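# Push two marked drive blanks fully home in rack

## Task

Using the work order, find the two drive blanks labelled PUSH HOME and press each one inward until it bottoms out and latches, leaving every other blank untouched. The rack is loose on the table: it must not tilt beyond a slight amount (more fails the task) and must finish in its original spot. The blanks must stay latched without the robot holding them, and nothing may be pushed or knocked off the table.

## Robot and tools

Robot: two six-joint arms, left_arm and right_arm, each ending in a two-finger gripper. A reference image (the work order) can be shown with show_instructions, which takes no arguments and moves nothing.

Frame: all gripper poses in results use one shared frame. Origin sits on the tabletop midway between the arms, +x runs out over the table, +z is up, and left_arm is on the +y side. The arm names do not correspond to image sides. Printed hand positions may be off, more so at long reach. On the gripper, fingers point along its +z, open and close along its x, and end_effector_position is the point between the pads; fingertips extend 17.5 mm past it. A flat block juts about 9 cm from the wrist-roll axis toward the gripper's -y and rotates with it.

Joint order for every row and every per-joint list: waist, shoulder, elbow, forearm roll, wrist pitch, wrist roll.

The row (used by execute_actions and move): 18 numbers, each in [-1, 1], always covering both arms even if one is idle. Layout: left_arm's 6 joint values, then its gripper position, force_limit, speed; then right_arm's 6 joints and 3 gripper values. Joint values are offsets, not poses, scaled so 1.0 equals 1.398 rad for waist and shoulder, 2.097 rad for elbow, and 2.622 rad for the three wrist joints. Gripper position is absolute: +1 is fully open (50 mm gap), about -0.65 brings the pads together, and -1 means close until something blocks them. force_limit per pad: about 20 N at -1, 102 N at 0, 185 N at +1 (actual grip up to roughly 17% more). speed of the gap: 20 mm/s at -1, 85 at 0, 150 at +1. To leave a gripper unchanged, repeat its last three values; 0 is a real command.

execute_actions(actions): a list of up to 15 actions; each action is a table of up to 15 rows, one row per 1/30 s step, the last row held if the table is short, so each action spans 15 steps (0.5 s). Joint offsets in every row count from the joint angles at the start of that action, not from the previous row; for the first action they count from the angles last reported. An empty list just returns state and images. A malformed action, or a first action that pushes a joint more than 0.010 rad beyond its range, cancels the whole call. Stated ranges: elbow -2.792 to 2.792, all other joints -6.283 to 6.283 (real ends may differ by 0.010). A joint asked past its end is stopped there and the result may note "joint sent to its limit".

move(target, speed, blocking): target is one 18-number row whose joint offsets count from the Joint positions in the latest result that lists them. All joints travel in step, so the hand path curves, lasting 0.5 to 10 s. speed is the top rate in rad/s of the joint with the longest way to go, 0.01 to 2, default 0.5. It does not avoid obstacles or the other arm. Faster contact hits harder, and a target set beyond the contact point presses harder; arms are stiff, so even a small overshoot against something solid can fault. The result adds a "move:" line: outcome (done, off_target, moving, held, fault), limits=held or limits=none, and each arm's joint farthest from target. With blocking=false you get a result after 0.5 s while it keeps going; use wait(0) to check, and call wait or stop before sending further rows or moves.

wait(seconds): 0 to 10; arms hold their last command; returns early if a running move ends. stop: brakes a running move (needs room); fingers keep moving. zoom_image(camera, region): region [x0, y0, x1, y1] in pixels, at most 504 by 504, from cam_head_left or cam_head_right (896x504) or cam_left_wrist or cam_right_wrist (616x616). finished_scene(scene): ends the current scene by number, irreversibly, after the last command has been held; the result says whether the goal was met. Replying without any tool call also ends things.

Motion limits: joint target speed caps are 2.09 rad/s (waist, shoulder), 3.14 (elbow), 3.93 (wrist joints), reached after 0.3 s. Each target is kept within a lead of the measured angle (0.456, 0.683, 0.854 rad by joint group), and if targets would move the hand over 70 mm from where it is, they are scaled back. So large motions need several actions, and an unfinished one may need recommanding. "Joint targets" shows current drive targets; "joint command not followed" means a clearance check altered them. Step readings list joint positions per step, with HELD marking held-back steps.

Gripper results: object_status 0 moving, 1 blocked while opening, 2 blocked while closing (a grip), 3 at requested position or pads met. position_measured converts to opening as (250 - value) x 0.202 mm. A new force or speed applies only with a changed position (by 0.01 or more).

Safety: a contact torque reaching a joint's limit (waist and shoulder 302, elbow 142, wrist joints 40 N m) or an external force of 144 N halts that arm for 10 s and drops the rest of the call. Overheated motors brake the arm. Avoid arm-to-arm collisions, slams, hard shoves on the loose rack that could slide or tip it, and anything falling off the table. Push each blank gently and straight along its slot until it latches, then back off so nothing relies on the robot.

Each tool is called as name(argument=value, ...), one argument or row to a line, values as JSON.

## Session

show_instructions(
)

execute_actions(
  actions=[],
)

Reference images for this scene: work order.

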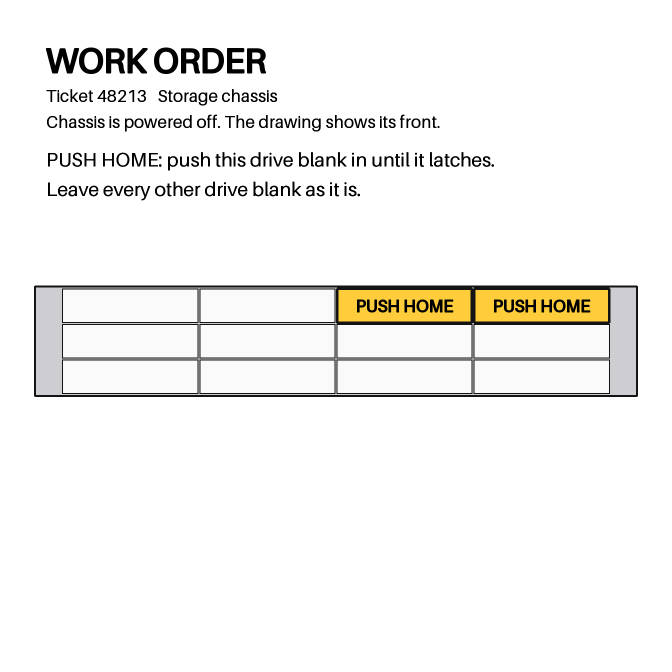

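Scene clock: 0.00 s.
left_arm: end_effector_position=(+0.9710, +0.7424, +0.2742) position_measured=3 object_status=3 end_effector_quat_wxyz=(+0.041, +0.911, -0.410, +0.019) end_effector_velocity=(+0.001, +0.000, +0.001) end_effector_angular_velocity=(+0.001, -0.004, -0.001) | right_arm: end_effector_position=(+0.0293, -0.2030, +0.3940) position_measured=3 object_status=3 end_effector_quat_wxyz=(+0.109, +0.074, +0.985, +0.107) end_effector_velocity=(+0.000, +0.000, +0.000) end_effector_angular_velocity=(+0.000, -0.000, -0.000)
Joint names: [waist, shoulder, elbow, forearm roll, wrist pitch, wrist roll]
Joint positions: left_arm=[-0.058  0.69   0.974 -0.089  1.489  2.556] | right_arm=[ 1.455 -0.421  2.044 -0.256  1.343  0.264]
Joint velocities: left_arm=[ 0.    -0.    -0.001  0.    -0.003  0.001] | right_arm=[-0.  0. -0. -0. -0.  0.]
Joint torques (N m, as the joint torque sensors report them, + toward a larger angle): no reading
Joint targets: left_arm=[-0.058 0.690 0.974 -0.089 1.489 2.556] | right_arm=[1.455 -0.421 2.044 -0.256 1.343 0.264]

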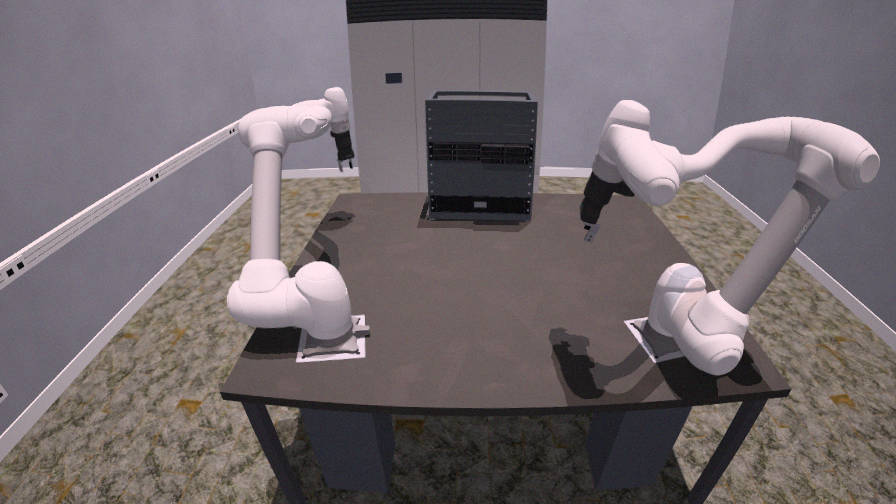

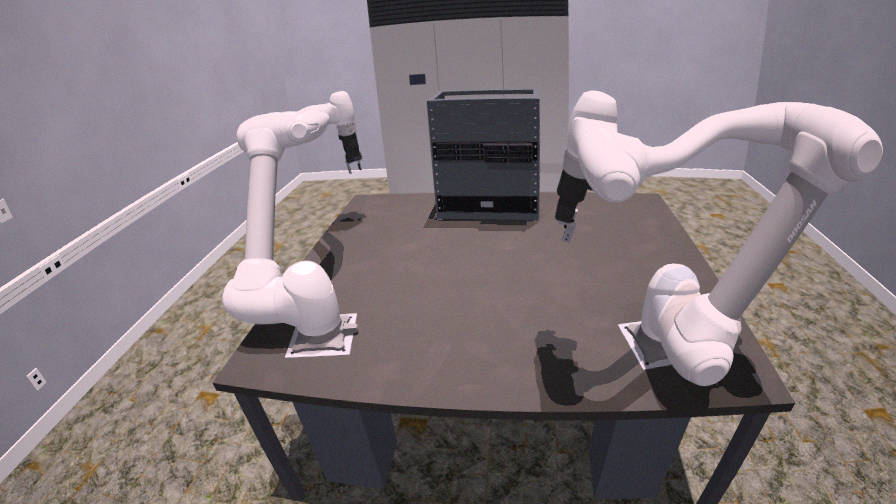

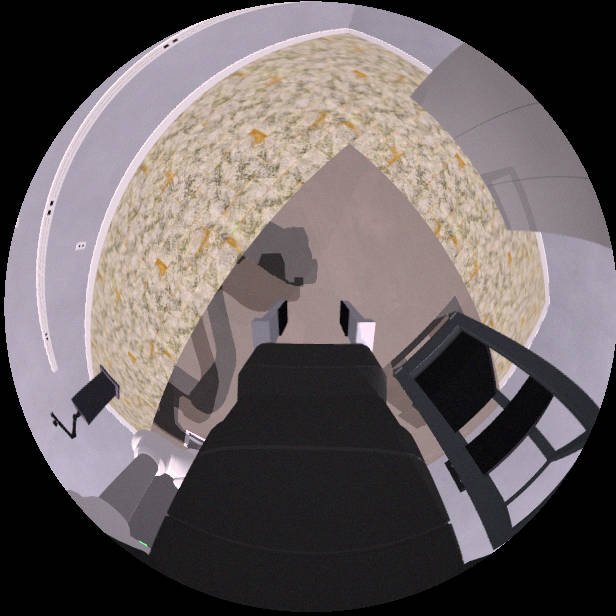

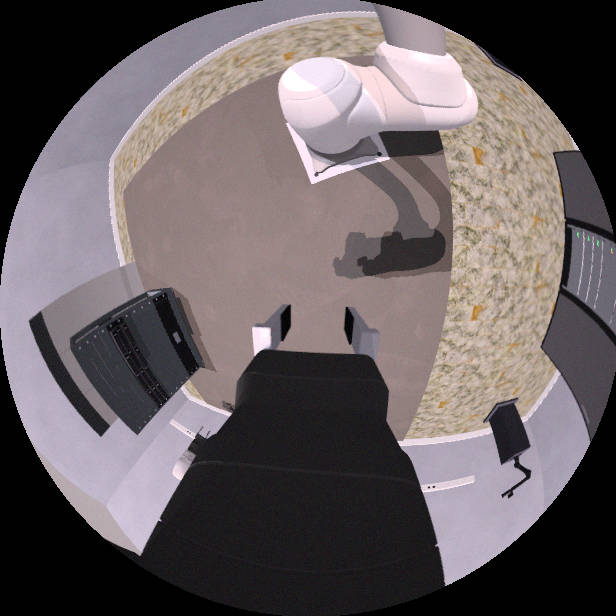

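move(
  target=[-0.39,-0.201,0.377,0,-0.198,-0.632,-1,0,0, 0,0,0,0,0,0,-1,0,0],
  speed=1.0,
)

Scene clock: 7.73 s.
left_arm: end_effector_position=(+0.6580, +0.3449, +0.0998) position_measured=253 object_status=3 end_effector_quat_wxyz=(+0.031, +0.987, +0.153, -0.020) end_effector_velocity=(-0.001, +0.000, -0.000) end_effector_angular_velocity=(+0.001, +0.002, -0.001) | right_arm: end_effector_position=(+0.0293, -0.2030, +0.3940) position_measured=253 object_status=3 end_effector_quat_wxyz=(+0.109, +0.074, +0.985, +0.107) end_effector_velocity=(+0.000, -0.001, -0.000) end_effector_angular_velocity=(-0.002, -0.000, -0.001)
Joint names: [waist, shoulder, elbow, forearm roll, wrist pitch, wrist roll]
Joint positions: left_arm=[-0.603  0.409  1.765 -0.089  0.97   0.899] | right_arm=[ 1.455 -0.421  2.044 -0.256  1.343  0.264]
Joint velocities: left_arm=[-0.    -0.     0.001  0.     0.002  0.001] | right_arm=[-0.    -0.     0.001 -0.     0.001  0.   ]
Joint torques (N m, as the joint torque sensors report them, + toward a larger angle): left_arm=[  0.28 -82.21 -35.72   3.08   0.17   0.1 ] | right_arm=[  0.16   1.55 -43.13   2.6   -0.67   0.19]
Joint targets: left_arm=[-0.603 0.409 1.765 -0.089 0.970 0.899] | right_arm=[1.455 -0.421 2.044 -0.256 1.343 0.264]
move: done; limits=none; left_arm: farthest joint: the waist, 0.000 radians from its target (0.546 radians at the start); right_arm: farthest joint: the waist, 0.000 radians from its target (0.000 radians at the start)

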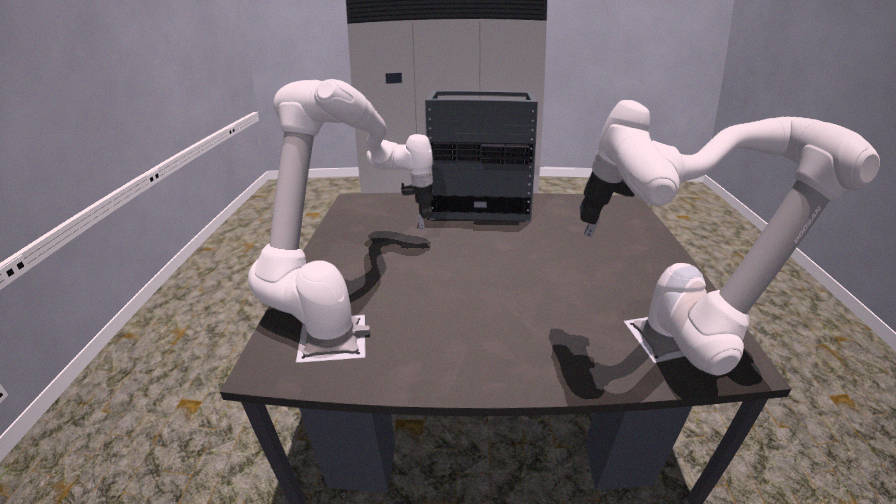

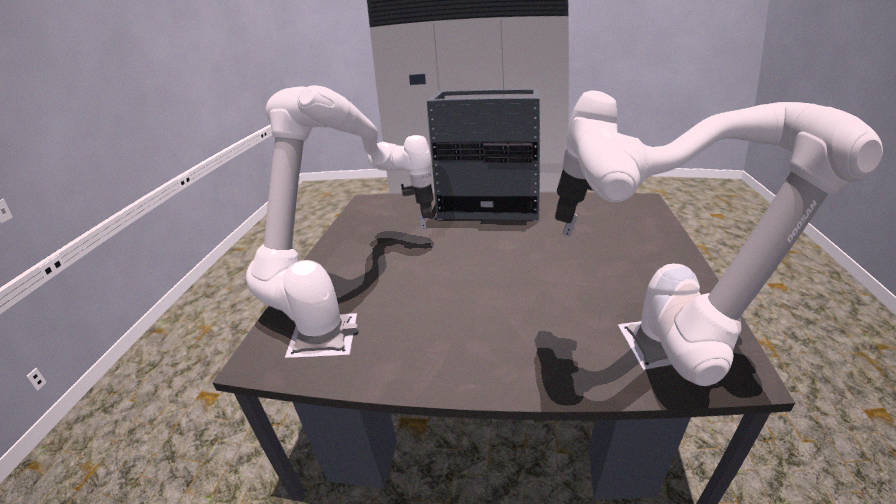

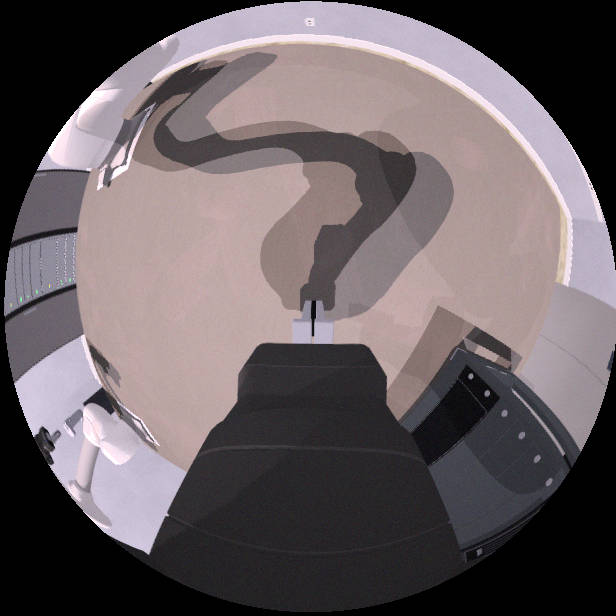

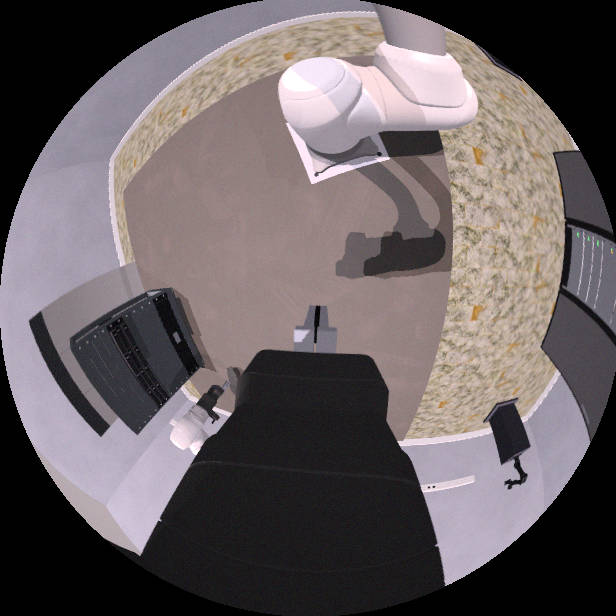

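move(
  target=[-0.452,0,0,0.754,0.067,0,-1,0,0, 0,0,0,0,0,0,-1,0,0],
  speed=1.0,
)

Scene clock: 11.87 s.
left_arm: end_effector_position=(+0.7014, -0.0001, +0.4292) position_measured=253 object_status=3 end_effector_quat_wxyz=(+0.500, -0.500, +0.500, -0.500) end_effector_velocity=(+0.000, +0.000, +0.000) end_effector_angular_velocity=(-0.001, -0.000, +0.000) | right_arm: end_effector_position=(+0.0293, -0.2030, +0.3940) position_measured=253 object_status=3 end_effector_quat_wxyz=(+0.109, +0.074, +0.985, +0.107) end_effector_velocity=(-0.000, -0.001, -0.001) end_effector_angular_velocity=(-0.003, +0.001, -0.001)
Joint names: [waist, shoulder, elbow, forearm roll, wrist pitch, wrist roll]
Joint positions: left_arm=[-1.235  0.409  1.764  1.887  1.146  0.899] | right_arm=[ 1.455 -0.421  2.044 -0.256  1.343  0.264]
Joint velocities: left_arm=[ 0.     0.     0.     0.001 -0.    -0.001] | right_arm=[0.    0.    0.002 0.001 0.002 0.001]
Joint torques (N m, as the joint torque sensors report them, + toward a larger angle): left_arm=[  1.03 -85.54 -40.31   1.     2.27  -0.11] | right_arm=[  0.12   1.35 -43.19   2.7   -0.95   0.22]
Joint targets: left_arm=[-1.235 0.409 1.765 1.887 1.146 0.899] | right_arm=[1.455 -0.421 2.044 -0.256 1.343 0.264]
move: done; limits=none; left_arm: farthest joint: the elbow, 0.001 radians from its target (0.000 radians at the start); right_arm: farthest joint: the waist, 0.000 radians from its target (0.000 radians at the start)

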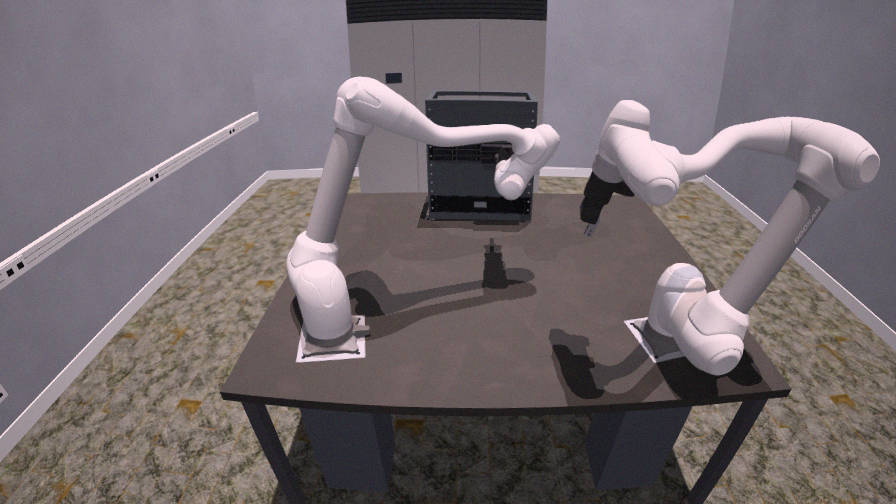

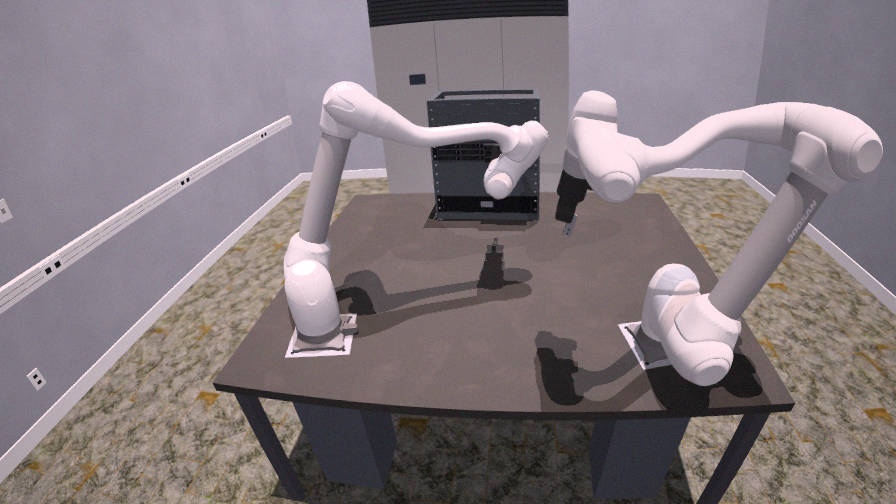

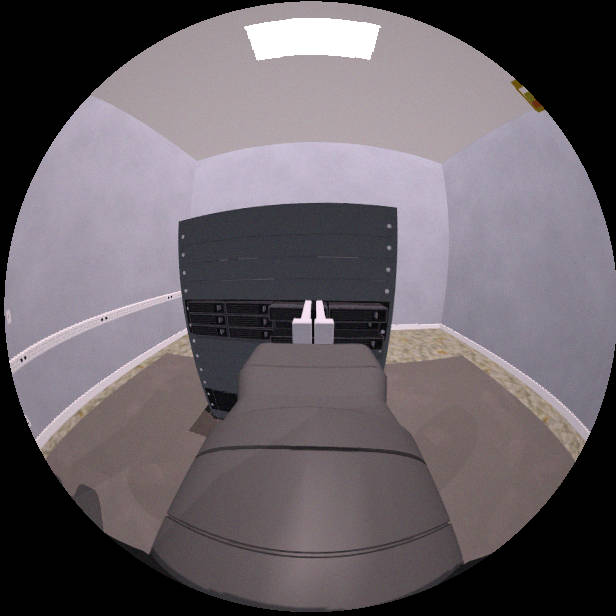

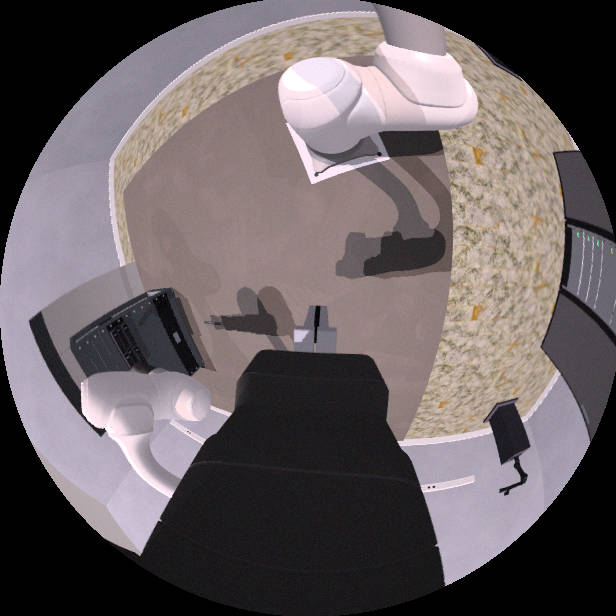

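zoom_image(
  camera="cam_left_wrist",
  region=[160,190,420,370],
)

Region (160, 190, 420, 370) of cam_left_wrist's 616x616 image, scaled by 1.938, with more detail than that image has; it fills the top 349 rows of this view, and the rest is white.

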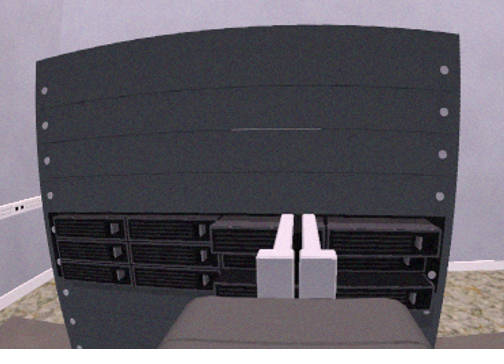

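move(
  target=[0.0559,-0.0018,-0.0129,0.0158,-0.0278,0.0027,-1,0,0, 0,0,0,0,0,0,-1,0,0],
  speed=0.3,
)

zoom_image(
  camera="cam_left_wrist",
  region=[160,220,460,370],
)

Scene clock: 15.70 s.
left_arm: end_effector_position=(+0.7511, +0.0247, +0.4436) position_measured=253 object_status=3 end_effector_quat_wxyz=(+0.499, -0.500, +0.501, -0.500) end_effector_velocity=(-0.000, -0.001, -0.000) end_effector_angular_velocity=(-0.000, +0.000, -0.001) | right_arm: end_effector_position=(+0.0293, -0.2030, +0.3940) position_measured=253 object_status=3 end_effector_quat_wxyz=(+0.109, +0.074, +0.985, +0.107) end_effector_velocity=(-0.000, -0.000, -0.001) end_effector_angular_velocity=(-0.001, +0.001, -0.001)
Joint names: [waist, shoulder, elbow, forearm roll, wrist pitch, wrist roll]
Joint positions: left_arm=[-1.157  0.407  1.737  1.929  1.073  0.906] | right_arm=[ 1.455 -0.421  2.044 -0.256  1.343  0.264]
Joint velocities: left_arm=[-0.     0.    -0.     0.    -0.001 -0.   ] | right_arm=[-0.    -0.     0.001  0.001  0.     0.   ]
Joint torques (N m, as the joint torque sensors report them, + toward a larger angle): left_arm=[  2.06 -85.22 -41.1    0.49   2.     0.13] | right_arm=[ -0.66   2.35 -43.2    2.74  -0.65   0.27]
Joint targets: left_arm=[-1.157 0.407 1.737 1.929 1.073 0.906] | right_arm=[1.455 -0.421 2.044 -0.256 1.343 0.264]
move: done; limits=none; left_arm: farthest joint: the elbow, 0.001 radians from its target (0.028 radians at the start); right_arm: farthest joint: the waist, 0.000 radians from its target (0.000 radians at the start)

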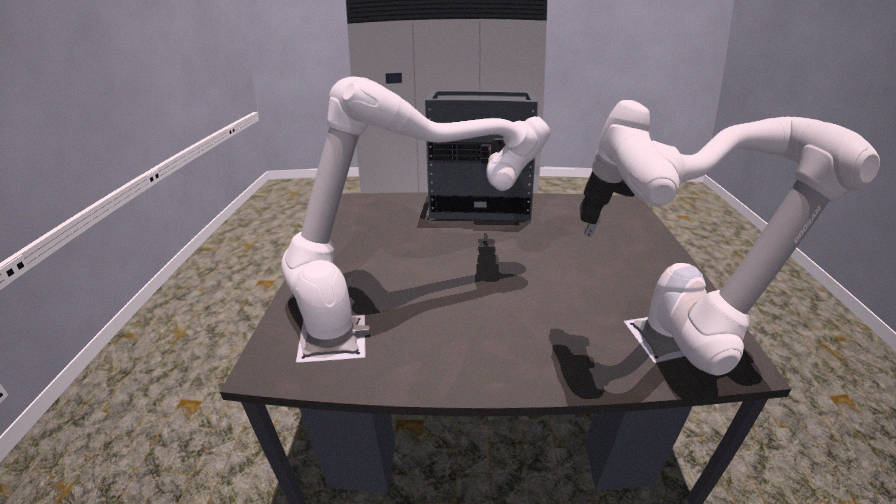

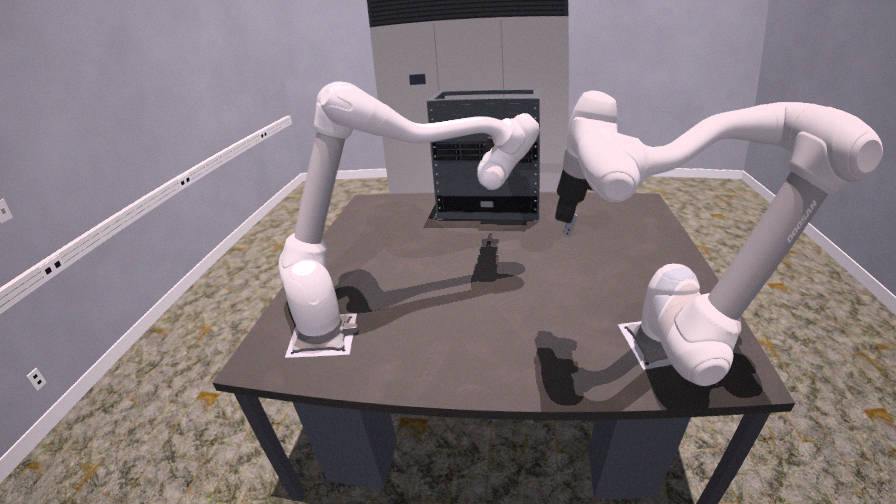

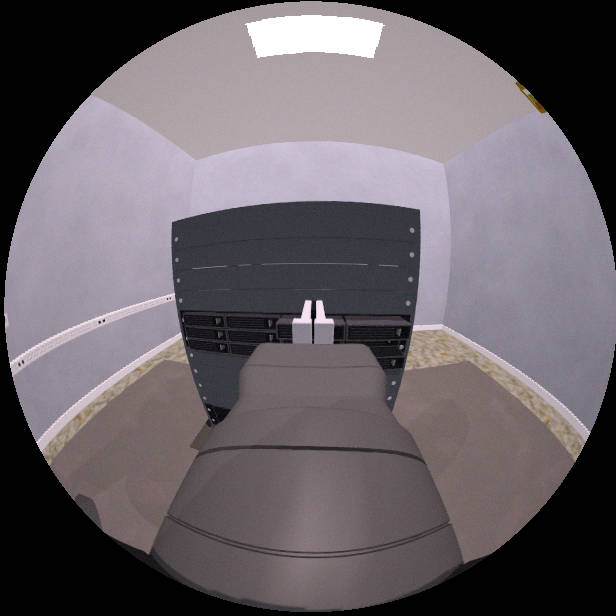

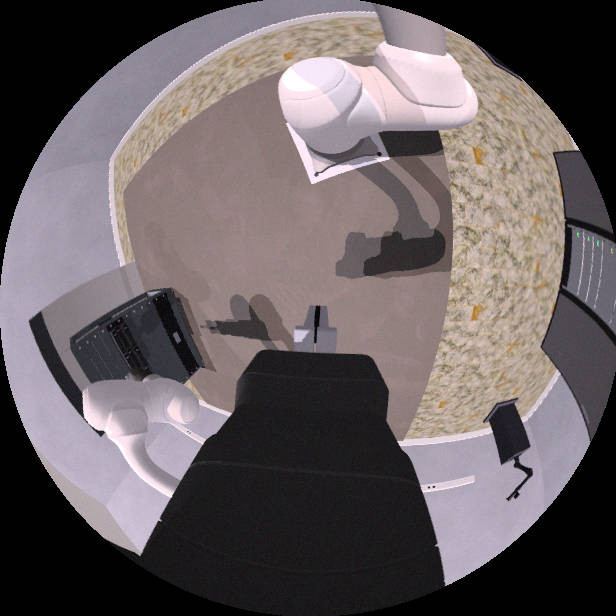

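Region (160, 220, 460, 370) of cam_left_wrist's 616x616 image, scaled by 1.680, with more detail than that image has.

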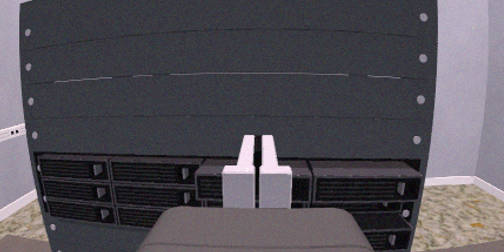

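move(
  target=[0.0242,0.0182,-0.0186,0.0065,-0.012,0.0011,-1,0,0, 0,0,0,0,0,0,-1,0,0],
  speed=0.05,
)

zoom_image(
  camera="cam_left_wrist",
  region=[160,240,460,370],
)

Scene clock: 22.70 s.
left_arm: end_effector_position=(+0.7811, +0.0248, +0.4436) position_measured=253 object_status=3 end_effector_quat_wxyz=(+0.500, -0.499, +0.501, -0.500) end_effector_velocity=(-0.000, -0.000, -0.000) end_effector_angular_velocity=(+0.001, +0.000, -0.001) | right_arm: end_effector_position=(+0.0293, -0.2030, +0.3940) position_measured=253 object_status=3 end_effector_quat_wxyz=(+0.109, +0.074, +0.985, +0.107) end_effector_velocity=(-0.000, +0.000, +0.000) end_effector_angular_velocity=(+0.001, +0.000, +0.000)
Joint names: [waist, shoulder, elbow, forearm roll, wrist pitch, wrist roll]
Joint positions: left_arm=[-1.123  0.432  1.698  1.946  1.041  0.909] | right_arm=[ 1.455 -0.421  2.044 -0.256  1.343  0.264]
Joint velocities: left_arm=[-0.    -0.     0.     0.001 -0.001  0.001] | right_arm=[ 0.     0.    -0.001  0.    -0.001 -0.   ]
Joint torques (N m, as the joint torque sensors report them, + toward a larger angle): left_arm=[  0.43 -89.97 -41.26   0.56   2.1   -0.22] | right_arm=[ -0.66   0.55 -42.92   2.54  -0.69   0.26]
Joint targets: left_arm=[-1.123 0.432 1.698 1.946 1.041 0.909] | right_arm=[1.455 -0.421 2.044 -0.256 1.343 0.264]
move: done; limits=none; left_arm: farthest joint: the waist, 0.000 radians from its target (0.033 radians at the start); right_arm: farthest joint: the waist, 0.000 radians from its target (0.000 radians at the start)

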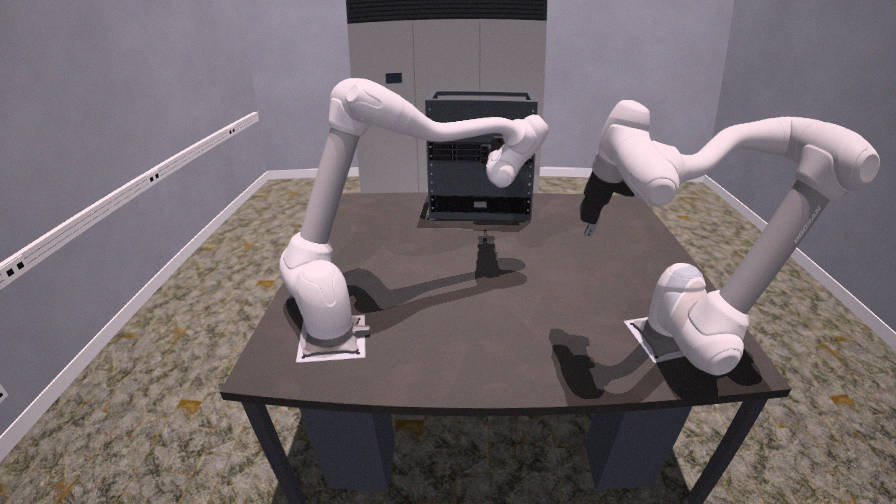

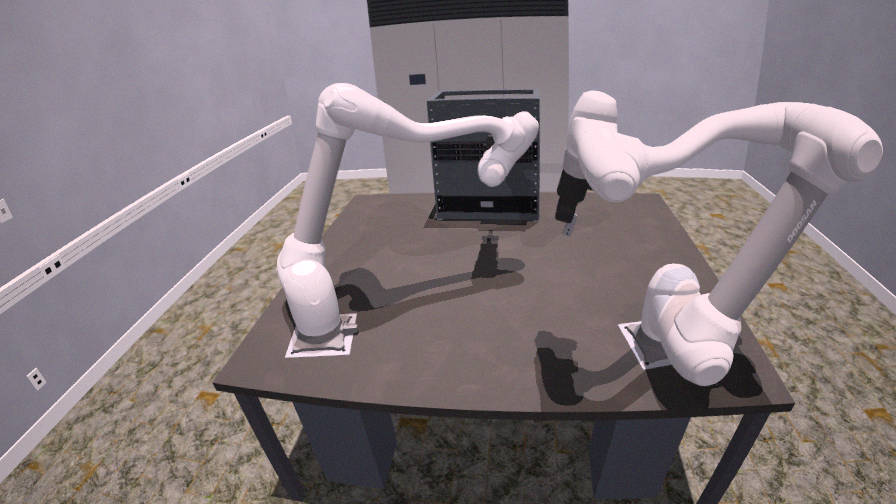

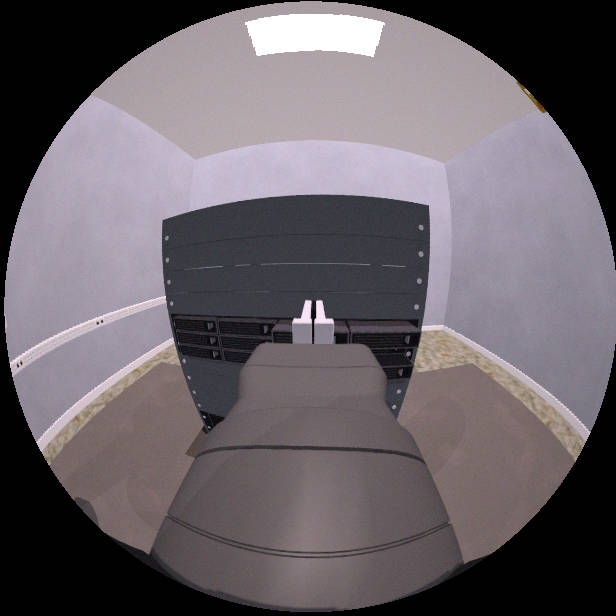

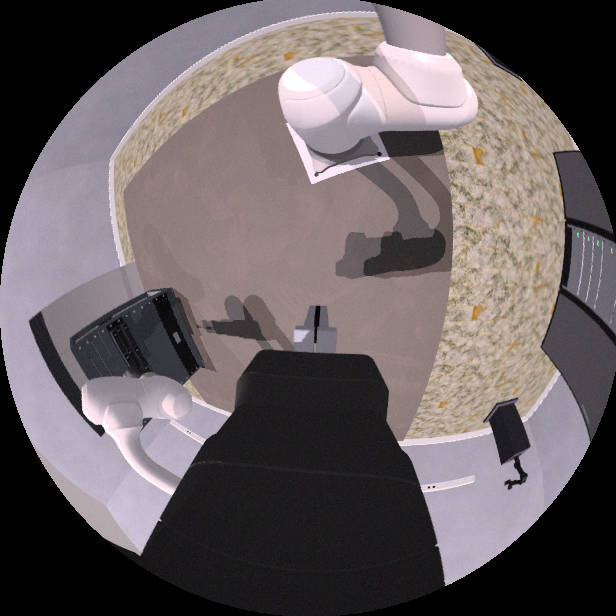

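Region (160, 240, 460, 370) of cam_left_wrist's 616x616 image, scaled by 1.680, with more detail than that image has; it fills the top 218 rows of this view, and the rest is white.

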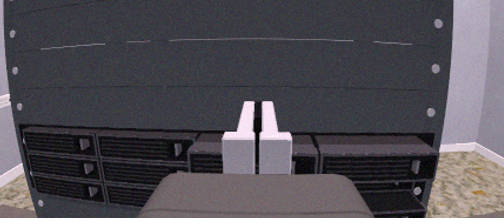

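move(
  target=[0.0238,0.0184,-0.0192,0.006,-0.012,0.0013,-1,0,0, 0,0,0,0,0,0,-1,0,0],
  speed=0.03,
)

zoom_image(
  camera="cam_left_wrist",
  region=[160,240,460,370],
)

Scene clock: 26.37 s.
left_arm: end_effector_position=(+0.8113, +0.0260, +0.4437) position_measured=253 object_status=3 end_effector_quat_wxyz=(+0.500, -0.499, +0.501, -0.500) end_effector_velocity=(+0.000, -0.000, -0.000) end_effector_angular_velocity=(-0.002, +0.001, -0.001) | right_arm: end_effector_position=(+0.0293, -0.2030, +0.3940) position_measured=253 object_status=3 end_effector_quat_wxyz=(+0.109, +0.074, +0.985, +0.107) end_effector_velocity=(+0.000, -0.000, -0.000) end_effector_angular_velocity=(-0.001, -0.000, -0.000)
Joint names: [waist, shoulder, elbow, forearm roll, wrist pitch, wrist roll]
Joint positions: left_arm=[-1.089  0.458  1.658  1.962  1.01   0.912] | right_arm=[ 1.455 -0.421  2.044 -0.256  1.343  0.264]
Joint velocities: left_arm=[ 0.    -0.    -0.    -0.    -0.002 -0.002] | right_arm=[ 0.    -0.     0.    -0.     0.001 -0.   ]
Joint torques (N m, as the joint torque sensors report them, + toward a larger angle): left_arm=[  0.31 -90.57 -41.46   0.45   2.21   0.  ] | right_arm=[ -0.72   2.09 -42.52   2.1   -0.62   0.27]
Joint targets: left_arm=[-1.089 0.458 1.658 1.962 1.010 0.912] | right_arm=[1.455 -0.421 2.044 -0.256 1.343 0.264]
move: done; limits=none; left_arm: farthest joint: the waist, 0.000 radians from its target (0.033 radians at the start); right_arm: farthest joint: the waist, 0.000 radians from its target (0.000 radians at the start)

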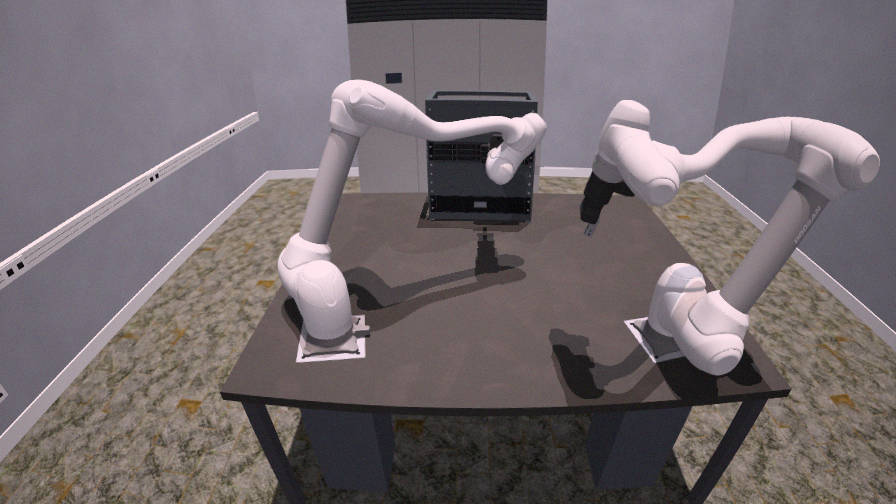

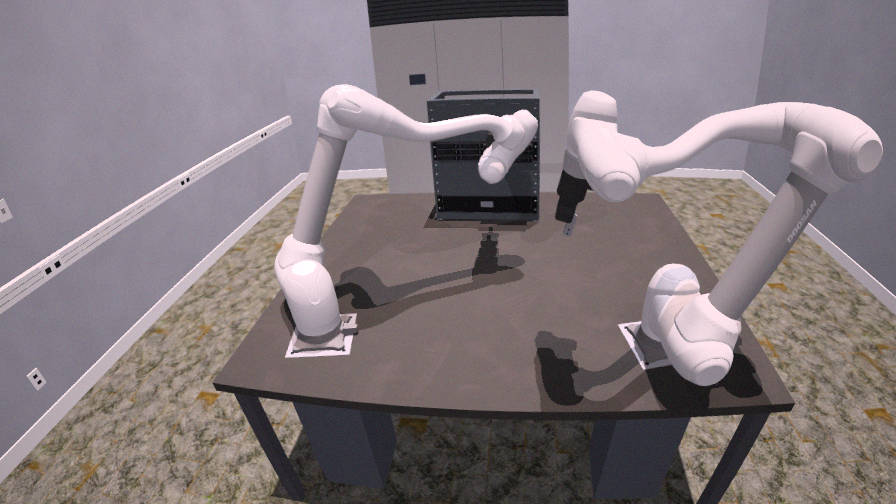

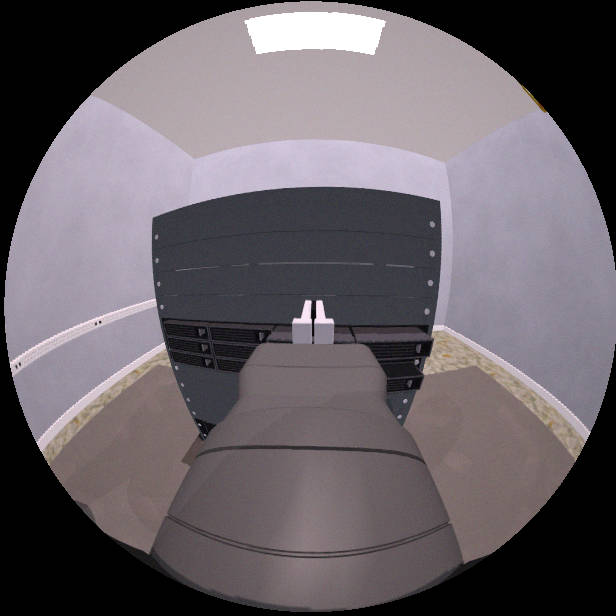

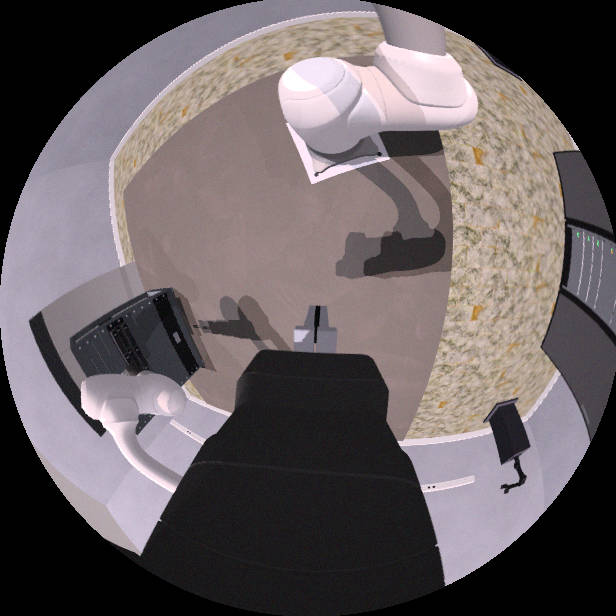

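Region (160, 240, 460, 370) of cam_left_wrist's 616x616 image, scaled by 1.680, with more detail than that image has; it fills the top 218 rows of this view, and the rest is white.

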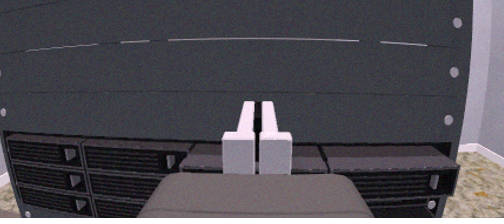

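move(
  target=[0,0,0,0,0,0,-1,0,0, -0.69,0.292,-0.0305,0.317,0.0875,0.1045,-1,0,0],
  speed=1.2,
)

move(
  target=[0,0,0,0,0,0,-1,0,0, -0.69,0.292,-0.0305,0.317,0.0875,0.1045,-1,0,0],
  speed=1.2,
)

Scene clock: 30.17 s.
left_arm: end_effector_position=(+0.8113, +0.0260, +0.4437) position_measured=253 object_status=3 end_effector_quat_wxyz=(+0.500, -0.499, +0.501, -0.500) end_effector_velocity=(+0.000, +0.000, -0.000) end_effector_angular_velocity=(+0.001, -0.000, +0.001) | right_arm: end_effector_position=(+0.1907, -0.1286, +0.3364) position_measured=253 object_status=3 end_effector_quat_wxyz=(-0.307, +0.657, +0.675, -0.138) end_effector_velocity=(+0.000, -0.000, -0.000) end_effector_angular_velocity=(-0.001, -0.000, -0.000)
Joint names: [waist, shoulder, elbow, forearm roll, wrist pitch, wrist roll]
Joint positions: left_arm=[-1.089  0.458  1.658  1.962  1.01   0.912] | right_arm=[ 0.49  -0.013  1.98   0.575  1.572  0.538]
Joint velocities: left_arm=[0.    0.    0.    0.    0.001 0.   ] | right_arm=[ 0.     0.     0.    -0.001 -0.     0.001]
Joint torques (N m, as the joint torque sensors report them, + toward a larger angle): left_arm=[ -0.24 -92.17 -41.72   0.49   2.04  -0.07] | right_arm=[  0.04 -37.79 -39.84   4.04   0.89   0.33]
Joint targets: left_arm=[-1.089 0.458 1.658 1.962 1.010 0.912] | right_arm=[0.490 -0.013 1.980 0.576 1.572 0.538]
move: done; limits=none; left_arm: farthest joint: the waist, 0.000 radians from its target (0.000 radians at the start); right_arm: farthest joint: the waist, 0.000 radians from its target (0.965 radians at the start)

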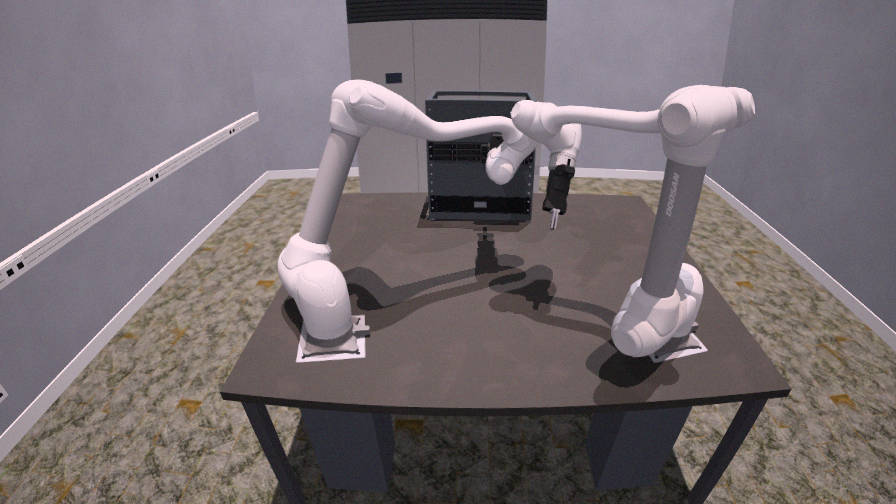

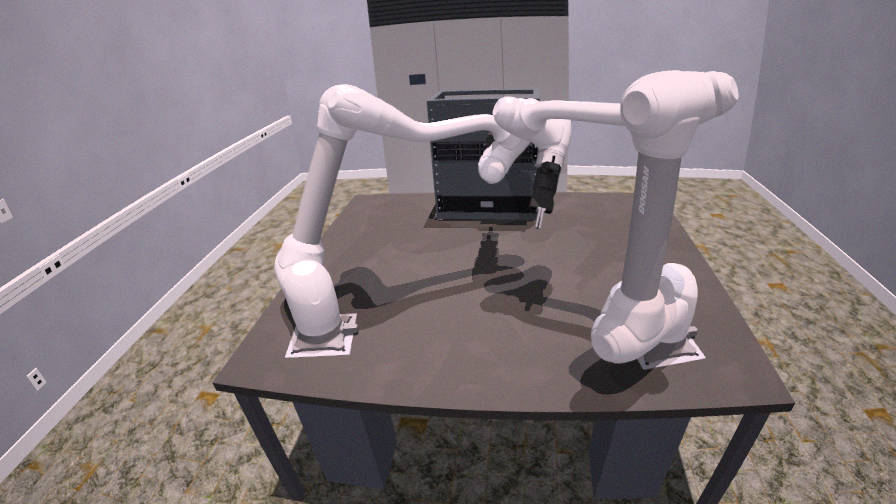

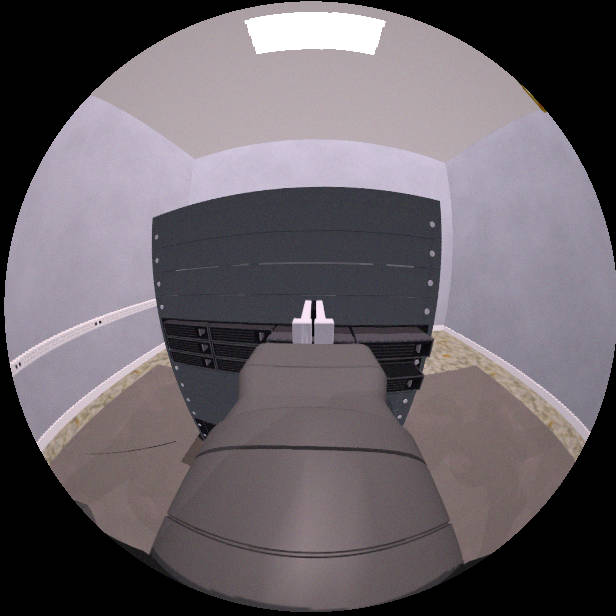

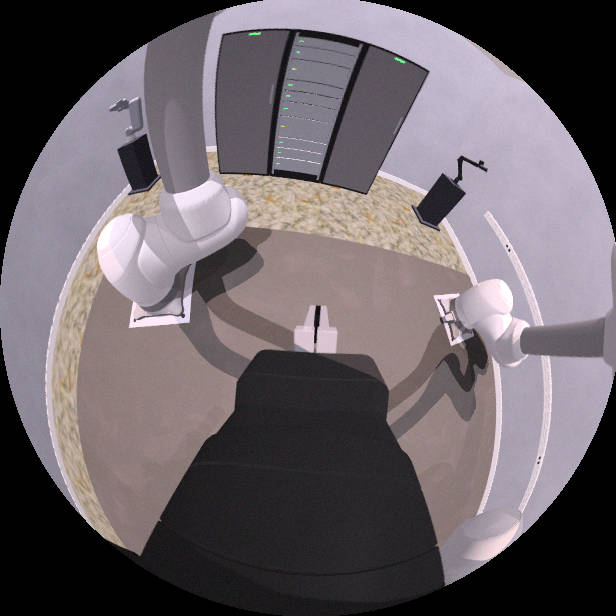

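Scene clock: 31.43 s.
left_arm: end_effector_position=(+0.8113, +0.0260, +0.4437) position_measured=253 object_status=3 end_effector_quat_wxyz=(+0.500, -0.499, +0.501, -0.500) end_effector_velocity=(+0.000, +0.000, +0.000) end_effector_angular_velocity=(+0.000, -0.001, +0.001) | right_arm: end_effector_position=(+0.2006, -0.1269, +0.3375) position_measured=253 object_status=3 end_effector_quat_wxyz=(-0.321, +0.667, +0.657, -0.140) end_effector_velocity=(-0.000, -0.000, +0.000) end_effector_angular_velocity=(-0.001, +0.000, +0.001)
Joint names: [waist, shoulder, elbow, forearm roll, wrist pitch, wrist roll]
Joint positions: left_arm=[-1.089  0.458  1.658  1.962  1.01   0.912] | right_arm=[ 0.463 -0.001  1.978  0.6    1.579  0.546]
Joint velocities: left_arm=[0.    0.    0.    0.    0.002 0.   ] | right_arm=[ 0.    -0.    -0.    -0.001  0.001 -0.   ]
Joint torques (N m, as the joint torque sensors report them, + toward a larger angle): left_arm=[  2.06 -91.38 -42.14   0.47   2.27  -0.05] | right_arm=[ -0.22 -38.16 -39.49   4.14   1.22   0.25]
Joint targets: left_arm=[-1.089 0.458 1.658 1.962 1.010 0.912] | right_arm=[0.463 -0.001 1.978 0.600 1.579 0.546]
move: held (right_arm); limits=held; held on 33 of 38 steps (right_arm), including the last (right_arm); left_arm: farthest joint: the waist, 0.000 radians from its target (0.000 radians at the start); right_arm: farthest joint: the waist, 0.937 radians from its target (0.965 radians at the start)
joint command not followed: on one or more control steps a check withheld the commanded joint targets of the right arm, and it was not sent them on those steps. On the call's last step the targets were still withheld.
cause: the commanded joint targets would bring a part of the robot too close to another arm (a part of this arm just beyond the forearm roll and a part of the other arm just beyond the forearm roll); next, command targets that bring no part of the robot closer to that arm.

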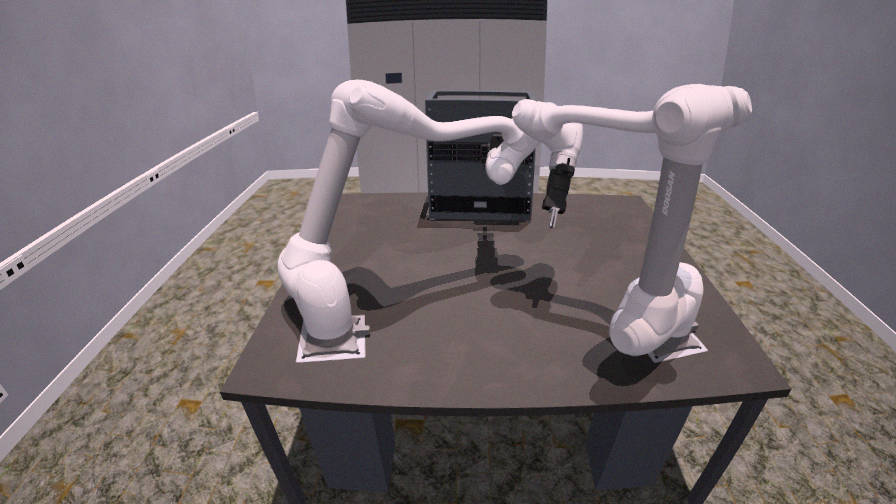

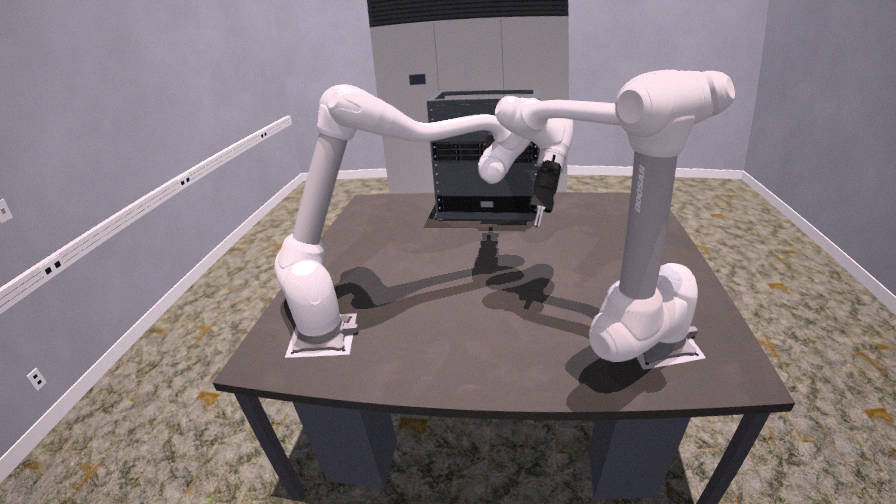

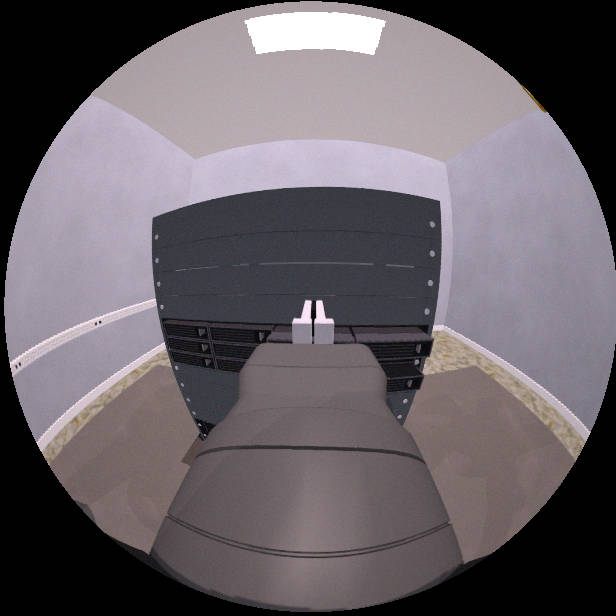

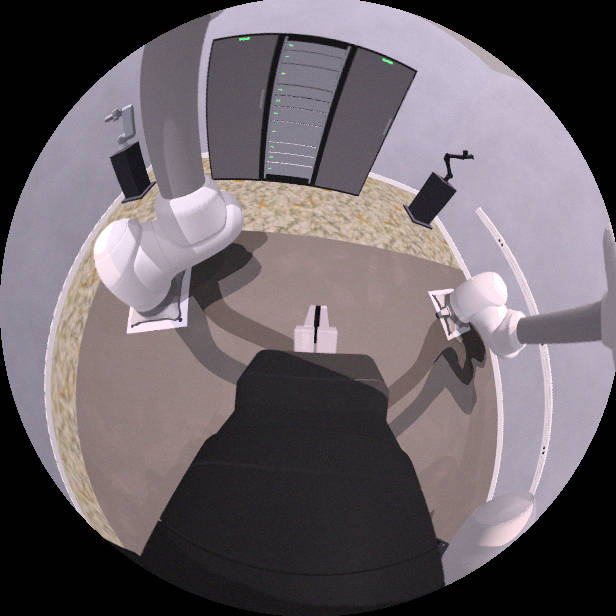

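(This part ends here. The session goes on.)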